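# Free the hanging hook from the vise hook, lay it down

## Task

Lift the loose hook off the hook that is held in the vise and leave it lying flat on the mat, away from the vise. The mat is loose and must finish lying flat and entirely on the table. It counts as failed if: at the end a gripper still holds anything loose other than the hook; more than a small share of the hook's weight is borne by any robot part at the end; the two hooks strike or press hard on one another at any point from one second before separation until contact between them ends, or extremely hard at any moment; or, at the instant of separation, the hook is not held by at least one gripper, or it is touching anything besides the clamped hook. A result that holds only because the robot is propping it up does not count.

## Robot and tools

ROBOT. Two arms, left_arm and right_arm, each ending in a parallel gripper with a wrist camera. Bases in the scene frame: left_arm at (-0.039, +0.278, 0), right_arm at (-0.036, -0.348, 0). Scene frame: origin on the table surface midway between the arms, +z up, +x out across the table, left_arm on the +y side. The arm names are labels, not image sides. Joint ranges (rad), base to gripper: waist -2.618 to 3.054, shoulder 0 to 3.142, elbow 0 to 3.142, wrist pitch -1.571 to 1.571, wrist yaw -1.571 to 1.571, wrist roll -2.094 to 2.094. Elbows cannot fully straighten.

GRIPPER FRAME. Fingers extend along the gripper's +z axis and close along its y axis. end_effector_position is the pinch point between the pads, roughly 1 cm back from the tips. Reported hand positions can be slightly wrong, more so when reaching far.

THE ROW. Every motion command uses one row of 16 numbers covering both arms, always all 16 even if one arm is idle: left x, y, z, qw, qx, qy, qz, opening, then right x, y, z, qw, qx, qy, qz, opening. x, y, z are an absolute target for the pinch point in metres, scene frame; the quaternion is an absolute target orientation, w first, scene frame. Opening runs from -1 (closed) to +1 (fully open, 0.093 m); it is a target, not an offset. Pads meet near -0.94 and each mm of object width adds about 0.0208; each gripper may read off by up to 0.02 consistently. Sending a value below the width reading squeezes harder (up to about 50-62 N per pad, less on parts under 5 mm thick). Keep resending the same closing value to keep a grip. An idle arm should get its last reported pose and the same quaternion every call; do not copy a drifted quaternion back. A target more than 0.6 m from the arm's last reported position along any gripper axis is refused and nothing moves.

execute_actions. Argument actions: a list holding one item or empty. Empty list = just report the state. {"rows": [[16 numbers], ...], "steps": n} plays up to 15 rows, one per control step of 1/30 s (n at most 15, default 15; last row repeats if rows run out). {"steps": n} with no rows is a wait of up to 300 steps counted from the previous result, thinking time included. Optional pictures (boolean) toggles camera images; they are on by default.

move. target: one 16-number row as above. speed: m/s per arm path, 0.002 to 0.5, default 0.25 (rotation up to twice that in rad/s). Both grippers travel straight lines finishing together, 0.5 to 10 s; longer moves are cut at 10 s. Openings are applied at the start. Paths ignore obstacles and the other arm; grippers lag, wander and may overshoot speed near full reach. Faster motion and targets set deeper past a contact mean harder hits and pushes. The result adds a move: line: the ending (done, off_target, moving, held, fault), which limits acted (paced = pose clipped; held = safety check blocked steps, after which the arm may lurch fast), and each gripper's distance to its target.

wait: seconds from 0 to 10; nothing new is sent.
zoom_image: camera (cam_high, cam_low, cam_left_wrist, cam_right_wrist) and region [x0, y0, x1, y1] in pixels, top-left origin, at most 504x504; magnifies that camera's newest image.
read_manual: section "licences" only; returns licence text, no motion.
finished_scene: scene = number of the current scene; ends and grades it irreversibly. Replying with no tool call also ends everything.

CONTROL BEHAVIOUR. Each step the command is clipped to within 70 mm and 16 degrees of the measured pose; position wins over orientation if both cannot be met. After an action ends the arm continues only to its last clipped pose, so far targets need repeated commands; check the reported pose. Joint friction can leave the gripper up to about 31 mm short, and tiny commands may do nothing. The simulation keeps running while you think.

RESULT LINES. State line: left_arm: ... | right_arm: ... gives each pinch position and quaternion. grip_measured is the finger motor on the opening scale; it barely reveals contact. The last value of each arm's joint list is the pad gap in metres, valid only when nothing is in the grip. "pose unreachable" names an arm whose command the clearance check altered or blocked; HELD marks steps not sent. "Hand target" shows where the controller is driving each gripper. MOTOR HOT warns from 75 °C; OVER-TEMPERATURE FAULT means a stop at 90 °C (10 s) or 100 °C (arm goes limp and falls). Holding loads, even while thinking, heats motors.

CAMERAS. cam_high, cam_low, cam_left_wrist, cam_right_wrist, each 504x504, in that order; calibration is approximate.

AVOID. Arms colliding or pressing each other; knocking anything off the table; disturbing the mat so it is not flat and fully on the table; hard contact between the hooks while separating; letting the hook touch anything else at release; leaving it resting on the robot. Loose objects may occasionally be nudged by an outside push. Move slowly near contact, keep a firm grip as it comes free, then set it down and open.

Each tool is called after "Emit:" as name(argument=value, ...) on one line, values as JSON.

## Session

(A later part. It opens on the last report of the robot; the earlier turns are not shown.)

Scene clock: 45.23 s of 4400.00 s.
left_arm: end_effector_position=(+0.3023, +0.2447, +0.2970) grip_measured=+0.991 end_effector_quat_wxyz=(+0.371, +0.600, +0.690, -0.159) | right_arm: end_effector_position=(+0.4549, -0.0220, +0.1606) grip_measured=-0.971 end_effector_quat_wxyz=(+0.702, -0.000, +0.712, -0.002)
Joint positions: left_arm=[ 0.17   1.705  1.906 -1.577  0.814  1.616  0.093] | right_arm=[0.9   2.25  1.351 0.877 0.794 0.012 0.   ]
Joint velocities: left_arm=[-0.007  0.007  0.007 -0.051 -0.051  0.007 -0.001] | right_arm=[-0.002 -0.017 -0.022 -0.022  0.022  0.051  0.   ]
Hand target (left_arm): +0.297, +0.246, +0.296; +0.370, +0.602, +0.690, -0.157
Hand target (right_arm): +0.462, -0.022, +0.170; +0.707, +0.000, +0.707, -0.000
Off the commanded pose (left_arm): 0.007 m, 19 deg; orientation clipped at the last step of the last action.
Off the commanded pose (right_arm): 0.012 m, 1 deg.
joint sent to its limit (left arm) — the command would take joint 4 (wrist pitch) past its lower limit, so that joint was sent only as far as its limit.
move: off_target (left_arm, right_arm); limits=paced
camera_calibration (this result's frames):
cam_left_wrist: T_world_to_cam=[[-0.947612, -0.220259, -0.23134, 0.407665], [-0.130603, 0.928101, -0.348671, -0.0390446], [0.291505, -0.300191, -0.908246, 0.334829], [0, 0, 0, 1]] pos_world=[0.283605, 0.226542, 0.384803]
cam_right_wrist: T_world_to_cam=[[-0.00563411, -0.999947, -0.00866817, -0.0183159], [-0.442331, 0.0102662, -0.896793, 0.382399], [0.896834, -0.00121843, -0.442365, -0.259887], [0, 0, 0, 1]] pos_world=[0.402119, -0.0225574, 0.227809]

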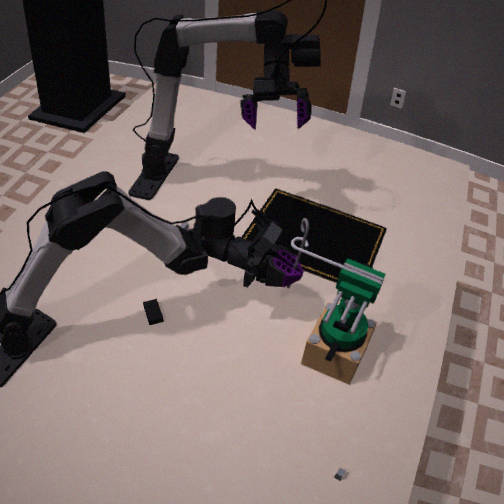

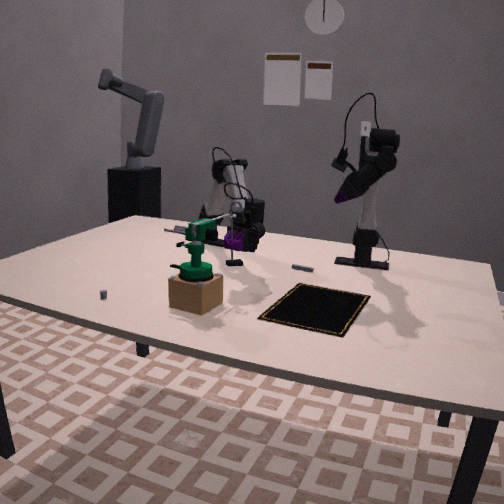

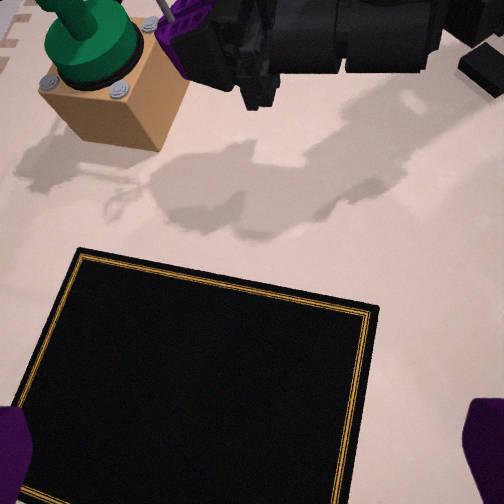

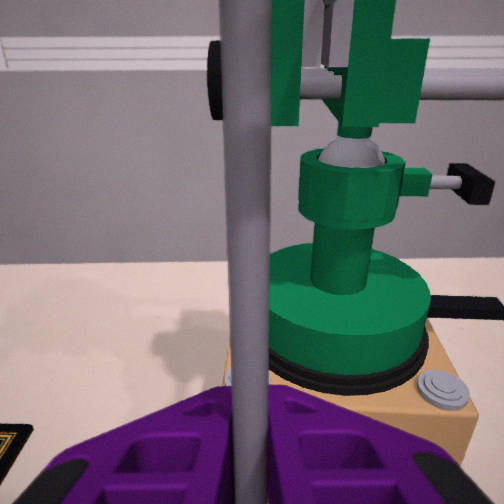

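Emit:
move(target=[0.30,0.25,0.30,0.371,0.6,0.69,-0.159,1, 0.478,-0.027,0.17,0.707,0,0.707,0,-1], speed=0.03)

Emit:
zoom_image(camera="cam_high", region=[250, 190, 370, 310])

Scene clock: 47.77 s of 4400.00 s.
left_arm: end_effector_position=(+0.3024, +0.2470, +0.2968) grip_measured=+0.991 end_effector_quat_wxyz=(+0.371, +0.600, +0.691, -0.157) | right_arm: end_effector_position=(+0.4660, -0.0247, +0.1644) grip_measured=-0.971 end_effector_quat_wxyz=(+0.703, +0.001, +0.711, -0.001)
Joint positions: left_arm=[ 0.176  1.705  1.906 -1.577  0.812  1.619  0.093] | right_arm=[0.879 2.261 1.387 0.859 0.773 0.012 0.   ]
Joint velocities: left_arm=[-0.012 -0.007 -0.002  0.007  0.007 -0.066  0.   ] | right_arm=[ 0.002 -0.022  0.002 -0.037  0.066 -0.007  0.   ]
Hand target (left_arm): +0.300, +0.250, +0.300; +0.376, +0.597, +0.692, -0.153
Hand target (right_arm): +0.477, -0.027, +0.170; +0.707, +0.000, +0.707, -0.000
Off the commanded pose (left_arm): 0.005 m, 0 deg.
Off the commanded pose (right_arm): 0.013 m, 1 deg.
joint sent to its limit (left arm) — the command would take joint 4 (wrist pitch) past its lower limit, so that joint was sent only as far as its limit.
move: off_target (right_arm)
camera_calibration (this result's frames):
cam_left_wrist: T_world_to_cam=[[-0.946277, -0.223793, -0.233404, 0.409373], [-0.134173, 0.928485, -0.346284, -0.0409655], [0.294208, -0.296364, -0.908631, 0.333613], [0, 0, 0, 1]] pos_world=[0.283732, 0.228521, 0.384494]
cam_right_wrist: T_world_to_cam=[[-0.00636274, -0.999899, -0.0127159, -0.0199891], [-0.439155, 0.0142183, -0.898299, 0.389592], [0.898389, -0.000131408, -0.439201, -0.269401], [0, 0, 0, 1]] pos_world=[0.412991, -0.0255619, 0.231395]

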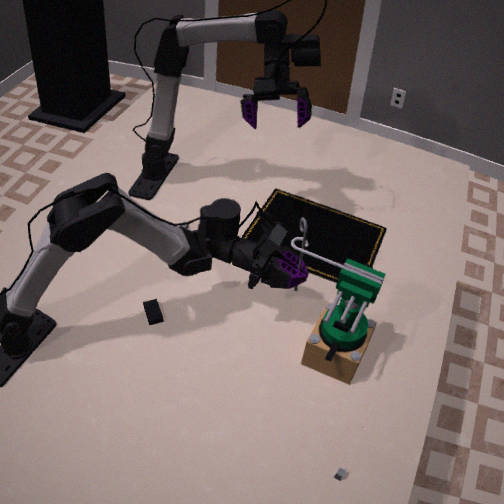

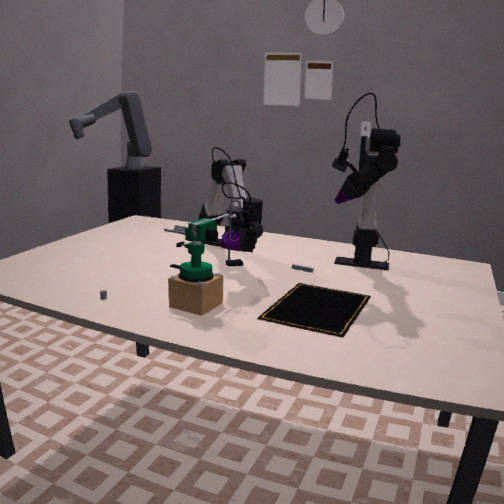

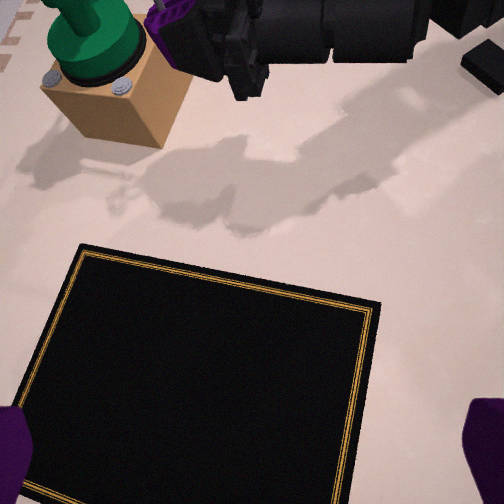

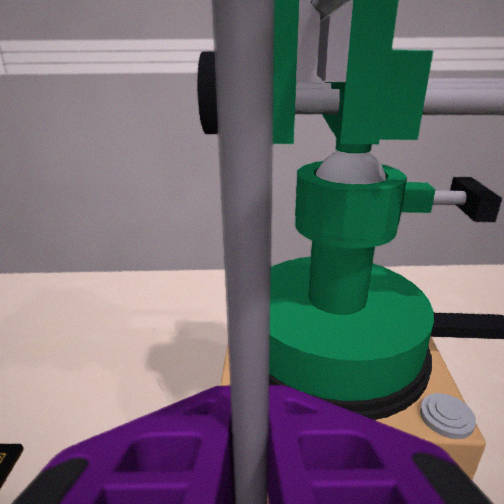

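Region (250, 190, 370, 310) of cam_high's 504x504 image, scaled by 4.200, with more detail than that image has.

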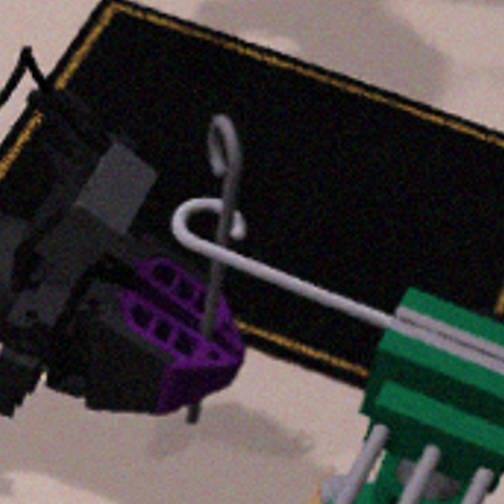

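Emit:
move(target=[0.30,0.25,0.30,0.371,0.6,0.69,-0.159,1, 0.462,-0.036,0.17,0.707,0,0.707,0,-1], speed=0.03)

Emit:
zoom_image(camera="cam_high", region=[250, 190, 370, 310])

Scene clock: 49.27 s of 4400.00 s.
left_arm: end_effector_position=(+0.3024, +0.2470, +0.2968) grip_measured=+0.991 end_effector_quat_wxyz=(+0.371, +0.600, +0.691, -0.157) | right_arm: end_effector_position=(+0.4615, -0.0284, +0.1640) grip_measured=-0.971 end_effector_quat_wxyz=(+0.702, -0.002, +0.712, -0.000)
Joint positions: left_arm=[ 0.176  1.705  1.906 -1.577  0.812  1.619  0.093] | right_arm=[0.879 2.241 1.352 0.87  0.768 0.011 0.   ]
Joint velocities: left_arm=[-0.022 -0.017  0.007  0.007  0.037  0.022 -0.001] | right_arm=[-0.027 -0.002 -0.032 -0.037 -0.066  0.022  0.   ]
Hand target (left_arm): +0.300, +0.250, +0.300; +0.376, +0.597, +0.692, -0.153
Hand target (right_arm): +0.462, -0.036, +0.170; +0.707, +0.000, +0.707, -0.000
Off the commanded pose (left_arm): 0.005 m, 0 deg.
Off the commanded pose (right_arm): 0.010 m, 1 deg.
joint sent to its limit (left arm) — the command would take joint 4 (wrist pitch) past its lower limit, so that joint was sent only as far as its limit.
move: done
camera_calibration (this result's frames):
cam_left_wrist: T_world_to_cam=[[-0.946277, -0.223793, -0.233404, 0.409373], [-0.134173, 0.928485, -0.346284, -0.0409655], [0.294208, -0.296364, -0.908631, 0.333613], [0, 0, 0, 1]] pos_world=[0.283732, 0.228521, 0.384494]
cam_right_wrist: T_world_to_cam=[[-0.00104197, -0.999953, -0.00962665, -0.0266732], [-0.441494, 0.00909765, -0.897218, 0.388141], [0.897264, 0.00331523, -0.441482, -0.264532], [0, 0, 0, 1]] pos_world=[0.408689, -0.0293261, 0.231204]

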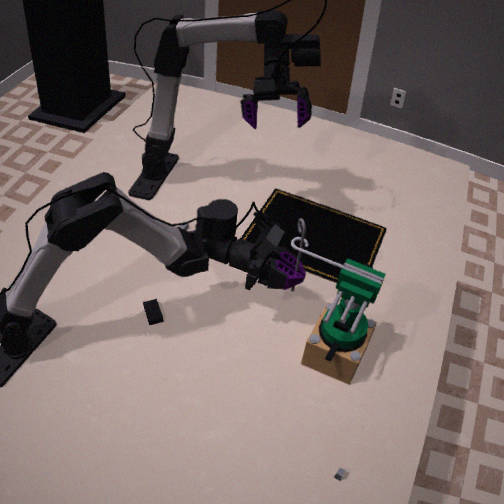

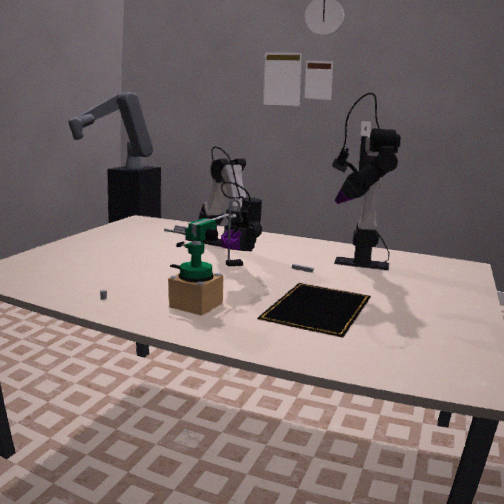

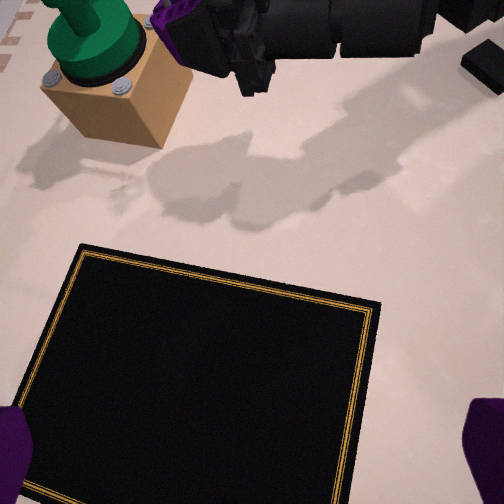

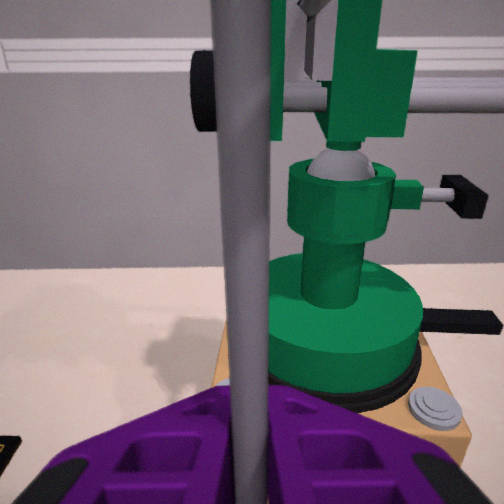

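Region (250, 190, 370, 310) of cam_high's 504x504 image, scaled by 4.200, with more detail than that image has.

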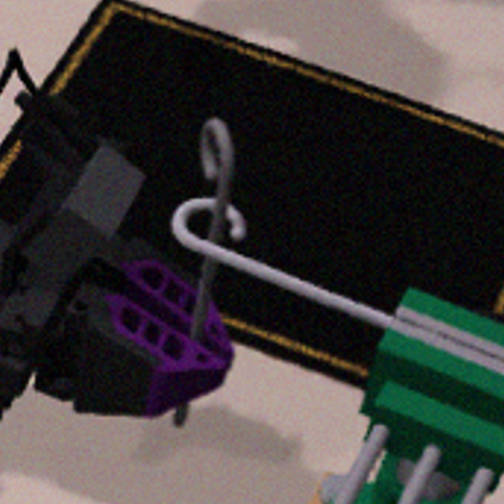

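Emit:
move(target=[0.30,0.25,0.30,0.371,0.6,0.69,-0.159,1, 0.487,-0.042,0.17,0.707,0,0.707,0,-1], speed=0.03)

Emit:
zoom_image(camera="cam_high", region=[250, 190, 370, 310])

Scene clock: 51.83 s of 4400.00 s.
left_arm: end_effector_position=(+0.3024, +0.2470, +0.2968) grip_measured=+0.991 end_effector_quat_wxyz=(+0.371, +0.600, +0.691, -0.157) | right_arm: end_effector_position=(+0.4779, -0.0359, +0.1685) grip_measured=-0.971 end_effector_quat_wxyz=(+0.704, -0.008, +0.710, +0.006)
Joint positions: left_arm=[ 0.176  1.705  1.906 -1.577  0.812  1.619  0.093] | right_arm=[0.838 2.25  1.381 0.859 0.709 0.004 0.   ]
Joint velocities: left_arm=[-0.007 -0.017  0.002 -0.007 -0.037  0.007 -0.   ] | right_arm=[ 0.002 -0.012 -0.012 -0.007 -0.066  0.066  0.   ]
Hand target (left_arm): +0.300, +0.250, +0.300; +0.376, +0.597, +0.692, -0.153
Hand target (right_arm): +0.487, -0.042, +0.170; +0.707, +0.000, +0.707, +0.000
Off the commanded pose (left_arm): 0.005 m, 0 deg.
Off the commanded pose (right_arm): 0.011 m, 1 deg.
joint sent to its limit (left arm) — the command would take joint 4 (wrist pitch) past its lower limit, so that joint was sent only as far as its limit.
move: off_target (right_arm)
camera_calibration (this result's frames):
cam_left_wrist: T_world_to_cam=[[-0.946277, -0.223793, -0.233404, 0.409373], [-0.134173, 0.928485, -0.346284, -0.0409655], [0.294208, -0.296364, -0.908631, 0.333613], [0, 0, 0, 1]] pos_world=[0.283732, 0.228521, 0.384494]
cam_right_wrist: T_world_to_cam=[[0.0166355, -0.999813, -0.0098316, -0.0424895], [-0.435773, 0.00159996, -0.900055, 0.396981], [0.899903, 0.0192572, -0.435665, -0.278902], [0, 0, 0, 1]] pos_world=[0.424686, -0.0377458, 0.235379]

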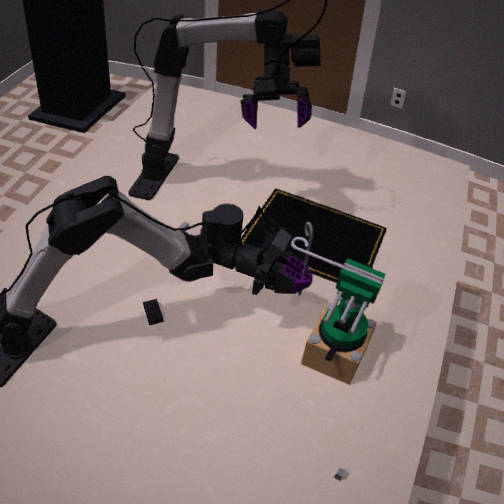

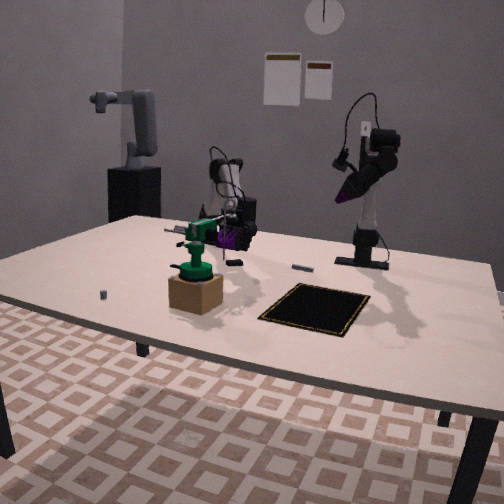

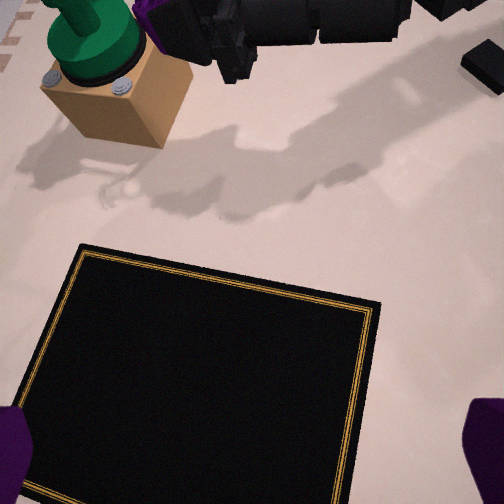

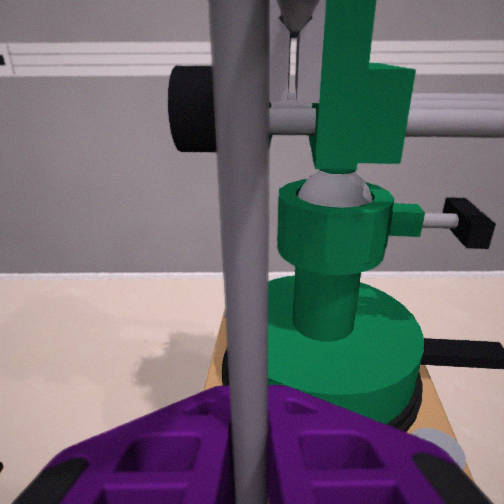

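Region (250, 190, 370, 310) of cam_high's 504x504 image, scaled by 4.200, with more detail than that image has.

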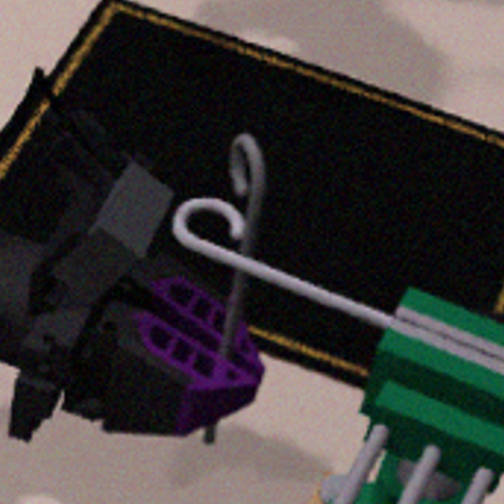

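Emit:
move(target=[0.30,0.25,0.30,0.371,0.6,0.69,-0.159,1, 0.49,0.05,0.18,0.707,0,0.707,0,-1], speed=0.05)

Scene clock: 54.80 s of 4400.00 s.
left_arm: end_effector_position=(+0.3024, +0.2470, +0.2968) grip_measured=+0.991 end_effector_quat_wxyz=(+0.371, +0.600, +0.691, -0.157) | right_arm: end_effector_position=(+0.4900, +0.0455, +0.1810) grip_measured=-0.971 end_effector_quat_wxyz=(+0.706, -0.001, +0.708, +0.002)
Joint positions: left_arm=[ 0.176  1.705  1.906 -1.577  0.812  1.619  0.093] | right_arm=[0.941 2.461 1.822 0.636 0.828 0.004 0.   ]
Joint velocities: left_arm=[-0.007  0.002  0.002  0.007  0.051  0.066 -0.001] | right_arm=[-0.007  0.012 -0.007 -0.022 -0.037 -0.007  0.   ]
Hand target (left_arm): +0.300, +0.250, +0.300; +0.376, +0.597, +0.692, -0.153
Hand target (right_arm): +0.490, +0.050, +0.180; +0.707, -0.000, +0.707, +0.000
Off the commanded pose (left_arm): 0.005 m, 0 deg.
Off the commanded pose (right_arm): 0.005 m, 0 deg.
joint sent to its limit (left arm) — the command would take joint 4 (wrist pitch) past its lower limit, so that joint was sent only as far as its limit.
move: done
camera_calibration (this result's frames):
cam_left_wrist: T_world_to_cam=[[-0.946277, -0.223793, -0.233404, 0.409373], [-0.134173, 0.928485, -0.346284, -0.0409655], [0.294208, -0.296364, -0.908631, 0.333613], [0, 0, 0, 1]] pos_world=[0.283732, 0.228521, 0.384494]
cam_right_wrist: T_world_to_cam=[[0.000681964, -0.999901, -0.0140591, 0.047379], [-0.430783, 0.012394, -0.902371, 0.410775], [0.902455, 0.00667181, -0.430732, -0.287537], [0, 0, 0, 1]] pos_world=[0.436412, 0.0442016, 0.247486]

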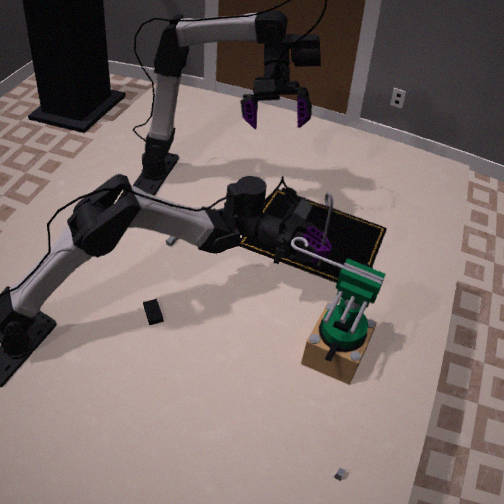

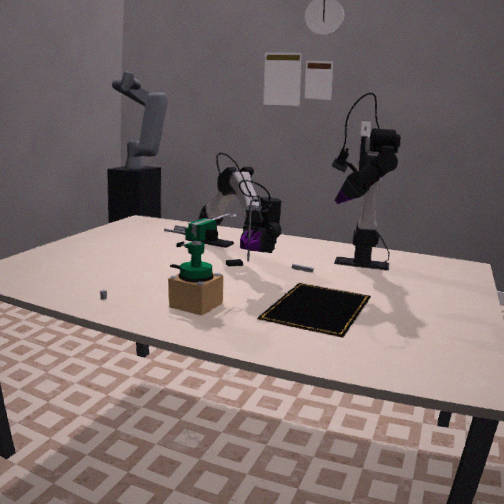

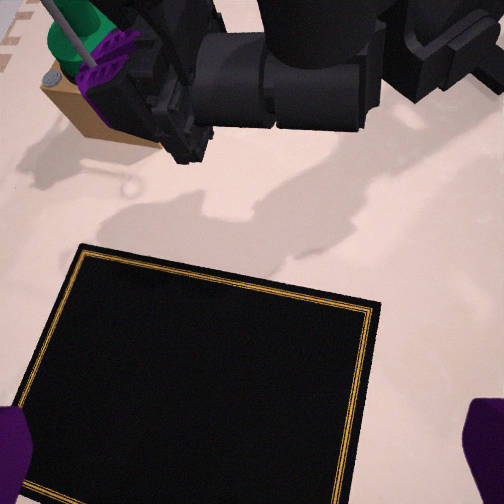

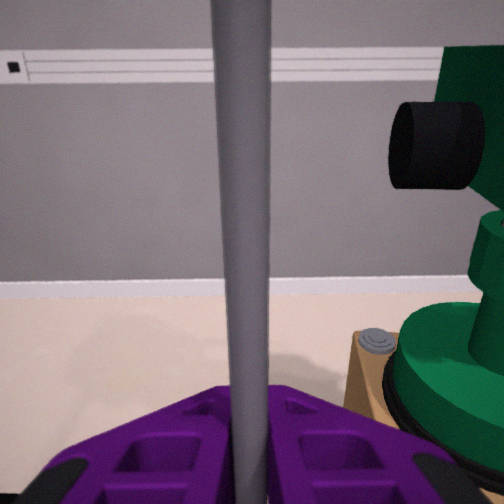

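Emit:
move(target=[0.30,0.25,0.30,0.371,0.6,0.69,-0.159,1, 0.41,0.13,0.10,0,0,1,0,-1], speed=0.12)

Emit:
move(target=[0.30,0.25,0.30,0.371,0.6,0.69,-0.159,1, 0.41,0.13,0.015,0,0,1,0,-1], speed=0.08)

Emit:
move(target=[0.30,0.25,0.30,0.371,0.6,0.69,-0.159,1, 0.41,0.13,0.015,0,0,1,0,0.3])

Emit:
move(target=[0.30,0.25,0.30,0.371,0.6,0.69,-0.159,1, 0.38,0.08,0.12,0,0,1,0,0.3])

Scene clock: 63.87 s of 4400.00 s.
left_arm: end_effector_position=(+0.3024, +0.2470, +0.2968) grip_measured=+0.991 end_effector_quat_wxyz=(+0.371, +0.600, +0.691, -0.157) | right_arm: end_effector_position=(+0.4030, +0.1311, +0.1018) grip_measured=-0.971 end_effector_quat_wxyz=(+0.228, -0.026, +0.947, +0.225)
Joint positions: left_arm=[ 0.176  1.705  1.906 -1.577  0.812  1.619  0.093] | right_arm=[ 0.942  2.748  2.83  -1.     0.015  0.773  0.   ]
Joint velocities: left_arm=[ 0.002  0.007  0.017  0.081 -0.066 -0.066  0.   ] | right_arm=[-0.007 -0.012  0.012  0.022 -0.037  0.066  0.   ]
Hand target (left_arm): +0.300, +0.250, +0.300; +0.376, +0.597, +0.692, -0.153
Hand target (right_arm): +0.408, +0.129, +0.100; +0.226, -0.017, +0.946, +0.231
Off the commanded pose (left_arm): 0.005 m, 0 deg.
Off the commanded pose (right_arm): 0.007 m, 38 deg; orientation clipped at the last step of the last action.
elbow stopped short (right arm): the move would have taken joint 3 (elbow) straighter than the controller allows; a more bent joint 3 avoids this.
joint sent to its limit (left arm) — the command would take joint 4 (wrist pitch) past its lower limit, so that joint was sent only as far as its limit.
move: off_target (right_arm); limits=paced
camera_calibration (this result's frames):
cam_left_wrist: T_world_to_cam=[[-0.946277, -0.223793, -0.233404, 0.409373], [-0.134173, 0.928485, -0.346284, -0.0409655], [0.294208, -0.296364, -0.908631, 0.333613], [0, 0, 0, 1]] pos_world=[0.283732, 0.228521, 0.384494]
cam_right_wrist: T_world_to_cam=[[0.139603, -0.897667, -0.417978, 0.103712], [-0.990195, -0.12871, -0.0543, 0.458454], [-0.00505445, 0.42146, -0.906833, 0.116176], [0, 0, 0, 1]] pos_world=[0.440067, 0.103142, 0.173596]

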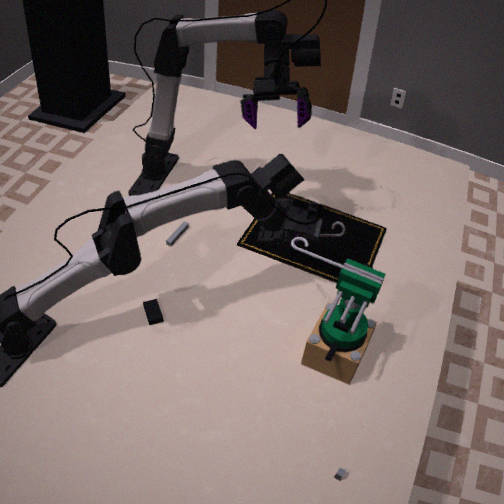

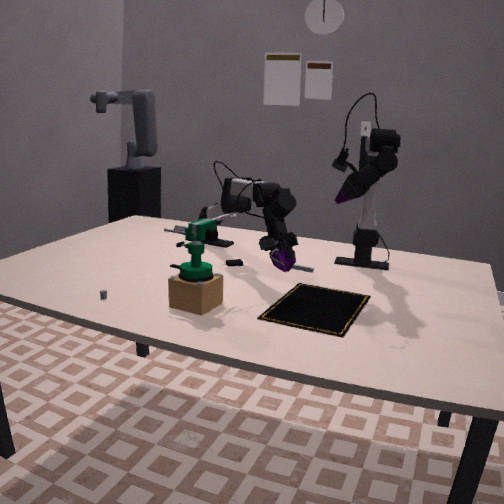

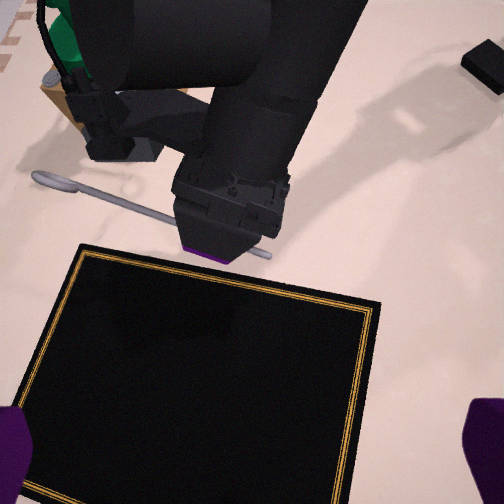

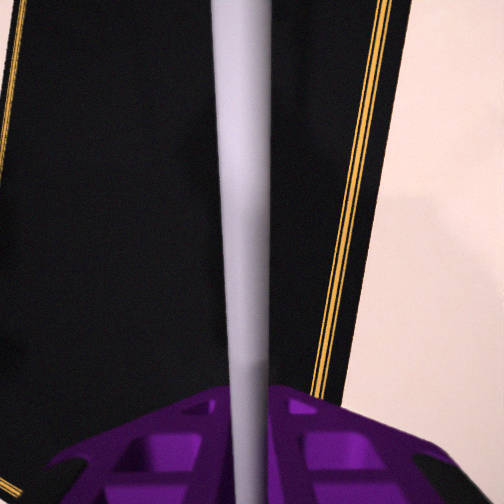

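Scene clock: 68.20 s of 4400.00 s.
left_arm: end_effector_position=(+0.3024, +0.2470, +0.2968) grip_measured=+0.991 end_effector_quat_wxyz=(+0.371, +0.600, +0.691, -0.157) | right_arm: end_effector_position=(+0.4008, +0.1295, +0.0263) grip_measured=-0.971 end_effector_quat_wxyz=(+0.186, -0.019, +0.963, +0.195)
Joint positions: left_arm=[ 0.176  1.705  1.906 -1.577  0.812  1.619  0.093] | right_arm=[ 0.939  2.872  2.83  -0.983  0.002  0.79   0.   ]
Joint velocities: left_arm=[-0.022 -0.007 -0.012 -0.081  0.095 -0.007 -0.001] | right_arm=[ 0.012 -0.002 -0.022 -0.051 -0.007 -0.007  0.   ]
Hand target (left_arm): +0.300, +0.250, +0.300; +0.376, +0.597, +0.692, -0.153
Hand target (right_arm): +0.409, +0.129, +0.015; +0.189, -0.010, +0.961, +0.200
Off the commanded pose (left_arm): 0.005 m, 0 deg.
Off the commanded pose (right_arm): 0.015 m, 31 deg; orientation clipped at the last step of the last action.
elbow stopped short (right arm): the move would have taken joint 3 (elbow) straighter than the controller allows; a more bent joint 3 avoids this.
joint sent to its limit (left arm) — the command would take joint 4 (wrist pitch) past its lower limit, so that joint was sent only as far as its limit.
move: off_target (right_arm); limits=paced
camera_calibration (this result's frames):
cam_left_wrist: T_world_to_cam=[[-0.946277, -0.223793, -0.233404, 0.409373], [-0.134173, 0.928485, -0.346284, -0.0409655], [0.294208, -0.296364, -0.908631, 0.333613], [0, 0, 0, 1]] pos_world=[0.283732, 0.228521, 0.384494]
cam_right_wrist: T_world_to_cam=[[0.0968508, -0.924218, -0.369379, 0.0902795], [-0.991934, -0.12012, 0.0404664, 0.44898], [-0.0817696, 0.36248, -0.928397, 0.0872976], [0, 0, 0, 1]] pos_world=[0.443753, 0.105726, 0.0962256]

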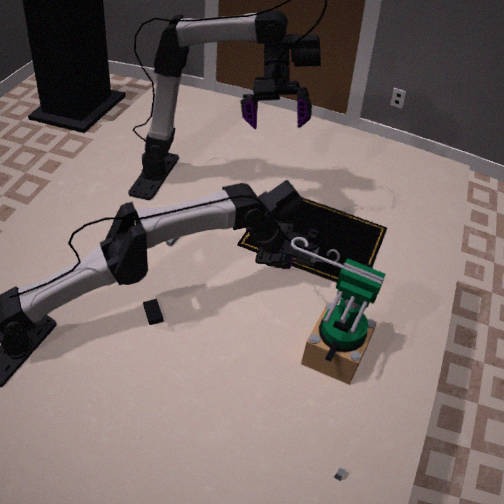

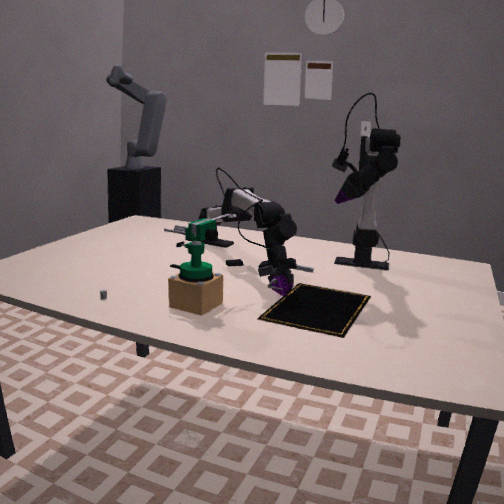

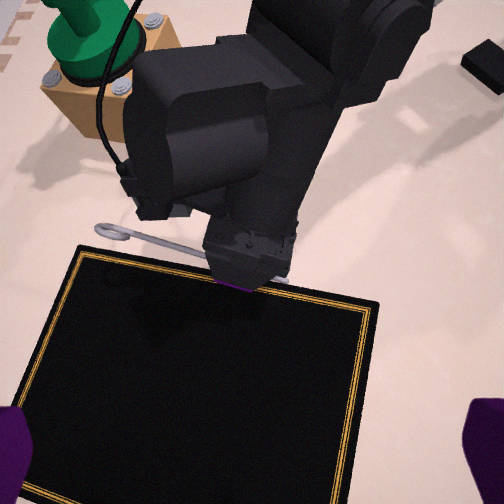

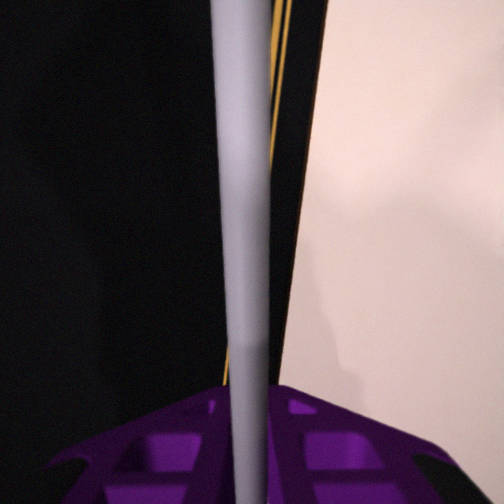

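Scene clock: 69.60 s of 4400.00 s.
left_arm: end_effector_position=(+0.3024, +0.2470, +0.2968) grip_measured=+0.991 end_effector_quat_wxyz=(+0.371, +0.600, +0.691, -0.157) | right_arm: end_effector_position=(+0.4009, +0.1360, +0.0334) grip_measured=+0.297 end_effector_quat_wxyz=(+0.191, -0.021, +0.959, +0.209)
Joint positions: left_arm=[ 0.176  1.705  1.906 -1.577  0.812  1.619  0.093] | right_arm=[ 0.943  2.872  2.844 -0.97  -0.01   0.793  0.059]
Joint velocities: left_arm=[-0.002  0.012 -0.012  0.037  0.022  0.11  -0.   ] | right_arm=[ 0.012  0.017  0.007 -0.007  0.007  0.007  0.   ]
Hand target (left_arm): +0.300, +0.250, +0.300; +0.376, +0.597, +0.692, -0.153
Hand target (right_arm): +0.409, +0.129, +0.015; +0.186, -0.010, +0.962, +0.201
Off the commanded pose (left_arm): 0.005 m, 0 deg.
Off the commanded pose (right_arm): 0.021 m, 33 deg; orientation clipped at the last step of the last action.
elbow stopped short (right arm): the move would have taken joint 3 (elbow) straighter than the controller allows; a more bent joint 3 avoids this.
joint sent to its limit (left arm) — the command would take joint 4 (wrist pitch) past its lower limit, so that joint was sent only as far as its limit.
move: off_target (right_arm); limits=paced
camera_calibration (this result's frames):
cam_left_wrist: T_world_to_cam=[[-0.946277, -0.223793, -0.233404, 0.409373], [-0.134173, 0.928485, -0.346284, -0.0409655], [0.294208, -0.296364, -0.908631, 0.333613], [0, 0, 0, 1]] pos_world=[0.283732, 0.228521, 0.384494]
cam_right_wrist: T_world_to_cam=[[0.107164, -0.91275, -0.394213, 0.0939979], [-0.991385, -0.128132, 0.0271715, 0.450952], [-0.075312, 0.387905, -0.918617, 0.0852061], [0, 0, 0, 1]] pos_world=[0.443411, 0.110526, 0.103074]

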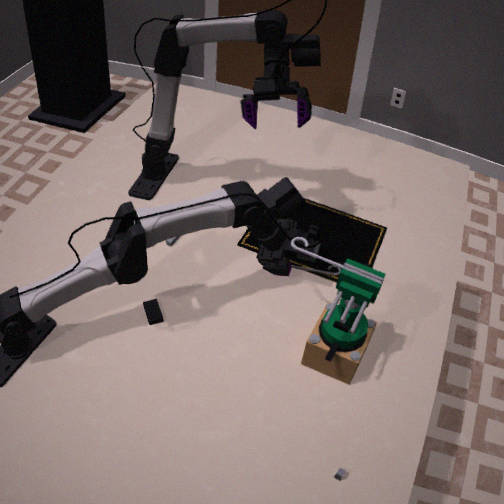

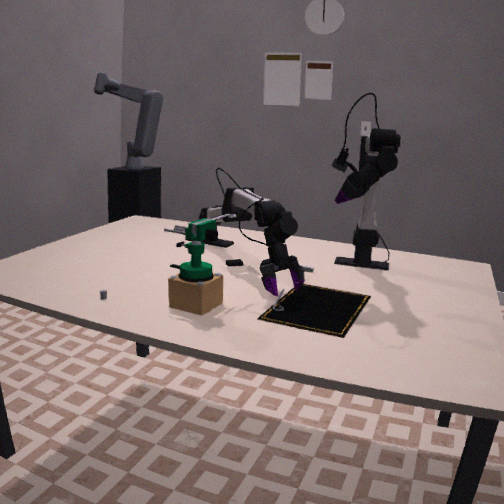

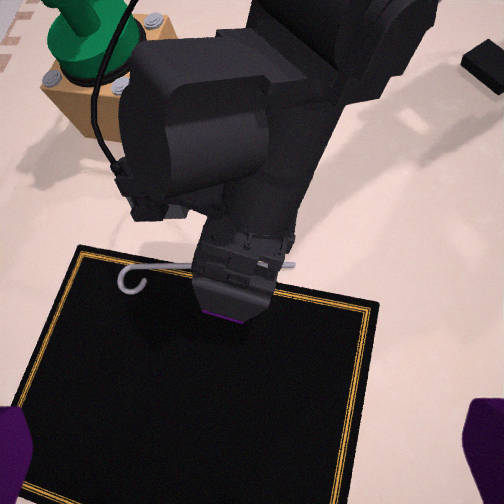

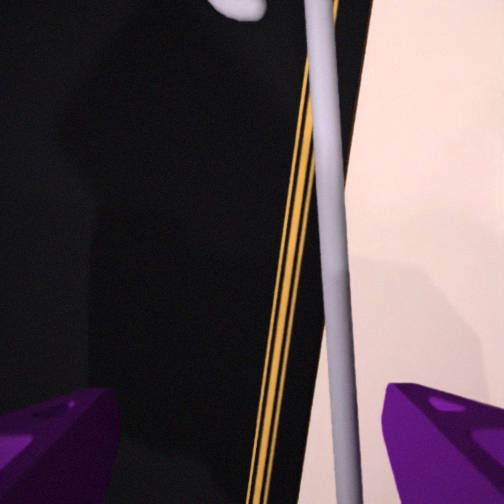

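Scene clock: 71.30 s of 4400.00 s.
left_arm: end_effector_position=(+0.3024, +0.2470, +0.2968) grip_measured=+0.991 end_effector_quat_wxyz=(+0.371, +0.600, +0.691, -0.157) | right_arm: end_effector_position=(+0.3768, +0.0837, +0.1123) grip_measured=+0.297 end_effector_quat_wxyz=(+0.157, -0.007, +0.973, +0.169)
Joint positions: left_arm=[ 0.176  1.705  1.906 -1.577  0.812  1.619  0.093] | right_arm=[ 0.914  2.683  2.844 -1.267 -0.011  0.793  0.059]
Joint velocities: left_arm=[-0.002 -0.017 -0.002  0.037  0.007 -0.037 -0.001] | right_arm=[-0.002 -0.002  0.002 -0.007 -0.037 -0.007 -0.001]
Hand target (left_arm): +0.300, +0.250, +0.300; +0.376, +0.597, +0.692, -0.153
Hand target (right_arm): +0.380, +0.079, +0.119; +0.161, -0.002, +0.972, +0.170
Off the commanded pose (left_arm): 0.005 m, 0 deg.
Off the commanded pose (right_arm): 0.009 m, 27 deg; orientation clipped at the last step of the last action.
elbow stopped short (right arm): the move would have taken joint 3 (elbow) straighter than the controller allows; a more bent joint 3 avoids this.
joint sent to its limit (left arm) — the command would take joint 4 (wrist pitch) past its lower limit, so that joint was sent only as far as its limit.
move: off_target (right_arm); limits=paced
camera_calibration (this result's frames):
cam_left_wrist: T_world_to_cam=[[-0.946277, -0.223793, -0.233404, 0.409373], [-0.134173, 0.928485, -0.346284, -0.0409655], [0.294208, -0.296364, -0.908631, 0.333613], [0, 0, 0, 1]] pos_world=[0.283732, 0.228521, 0.384494]
cam_right_wrist: T_world_to_cam=[[0.0538097, -0.943368, -0.327356, 0.0951354], [-0.989565, -0.0942616, 0.10898, 0.40545], [-0.133665, 0.318076, -0.938595, 0.206234], [0, 0, 0, 1]] pos_world=[0.423666, 0.062368, 0.180528]

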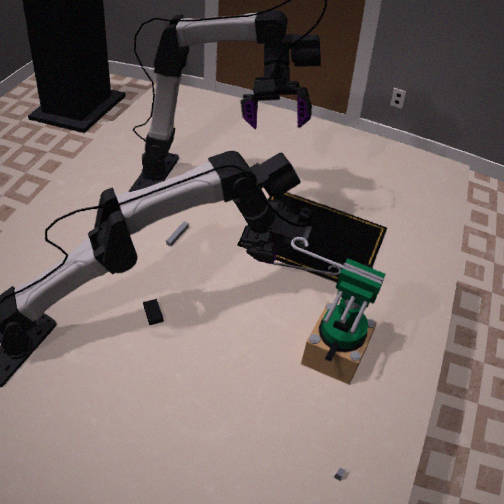

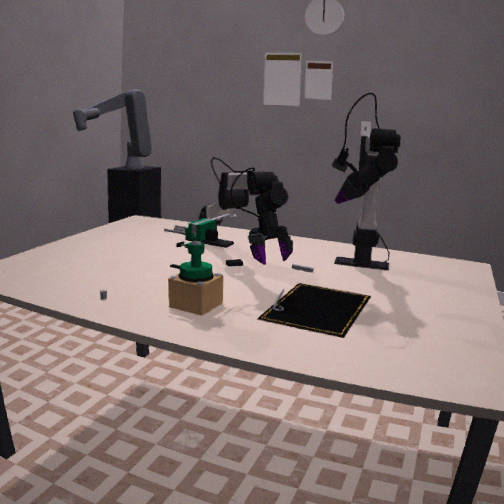

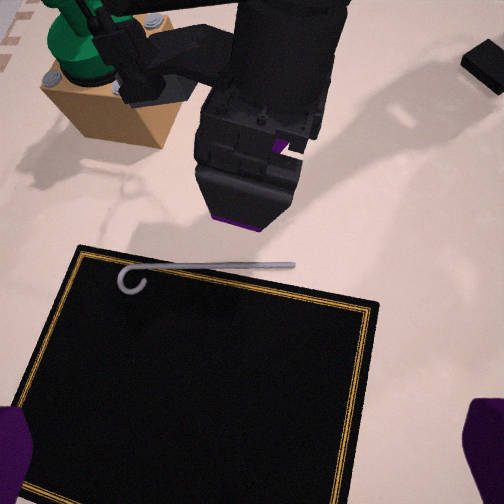

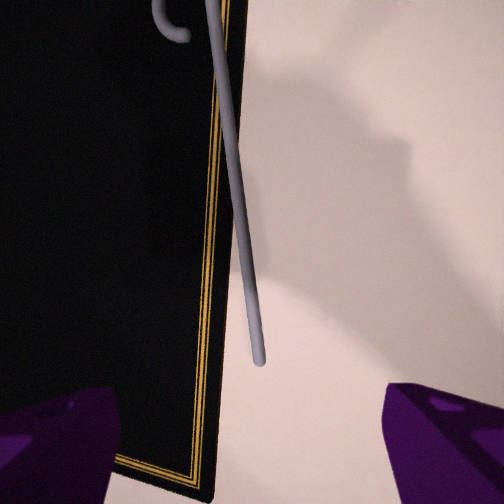

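Emit:
move(target=[0.42,0.125,0.07,0,0,1,0,1, 0.30,-0.2,0.2,0.5,0,0.866,0,0.3])

Scene clock: 78.90 s of 4400.00 s.
left_arm: end_effector_position=(+0.4243, +0.1318, +0.0718) grip_measured=+0.991 end_effector_quat_wxyz=(-0.001, +0.001, +1.000, -0.008) | right_arm: end_effector_position=(+0.3028, -0.1942, +0.1982) grip_measured=+0.297 end_effector_quat_wxyz=(+0.497, -0.003, +0.868, +0.005)
Joint positions: left_arm=[-0.398  2.542  2.508 -1.534  0.015 -0.298  0.093] | right_arm=[ 0.773  1.252  0.866 -0.249  0.549  0.374  0.059]
Joint velocities: left_arm=[-0.002 -0.007 -0.012 -0.037  0.022  0.037  0.001] | right_arm=[ 0.002 -0.017  0.002 -0.022 -0.022 -0.022  0.001]
Hand target (left_arm): +0.426, +0.128, +0.074; +0.005, +0.002, +1.000, -0.006
Hand target (right_arm): +0.302, -0.201, +0.196; +0.500, -0.001, +0.866, -0.002
Off the commanded pose (left_arm): 0.008 m, 1 deg.
Off the commanded pose (right_arm): 0.007 m, 1 deg.
After step 90, 0.53 s passed at rest.
move: done
camera_calibration (this result's frames):
cam_left_wrist: T_world_to_cam=[[-0.011972, -0.999775, 0.017502, 0.134187], [-0.904353, 0.0182937, 0.426392, 0.395666], [-0.426616, -0.0107232, -0.904369, 0.327114], [0, 0, 0, 1]] pos_world=[0.49898, 0.130426, 0.124774]
cam_right_wrist: T_world_to_cam=[[0.00228709, -0.999889, -0.0147094, -0.192239], [-0.827589, 0.00636427, -0.561298, 0.400049], [0.561329, 0.013457, -0.827483, 0.0736543], [0, 0, 0, 1]] pos_world=[0.290172, -0.195755, 0.282667]

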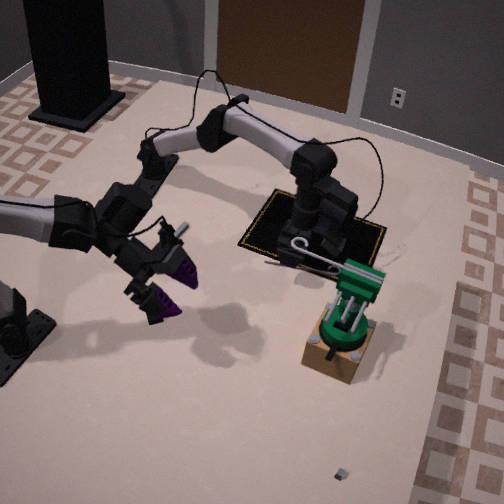

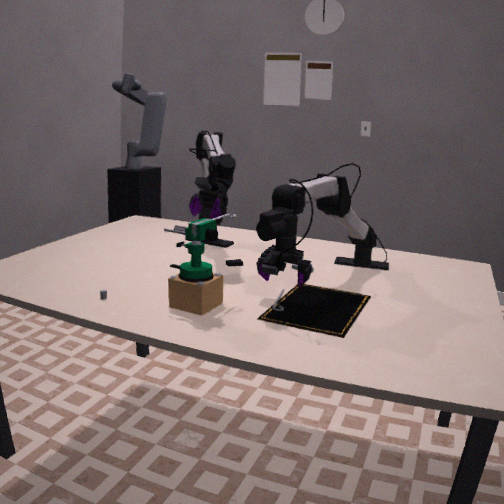

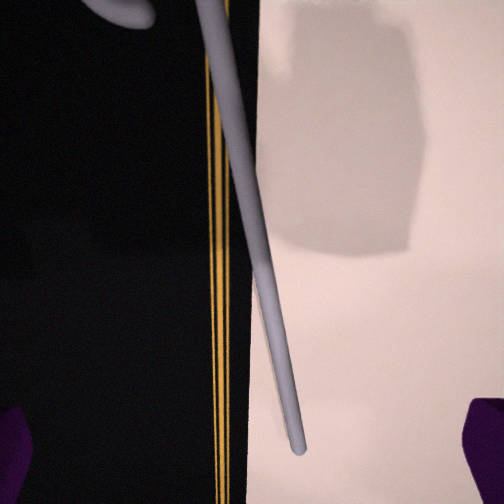

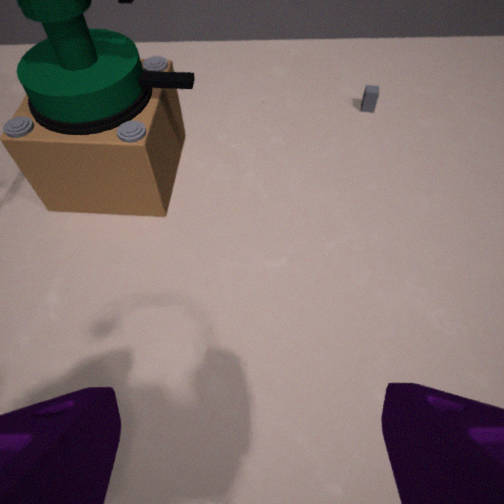

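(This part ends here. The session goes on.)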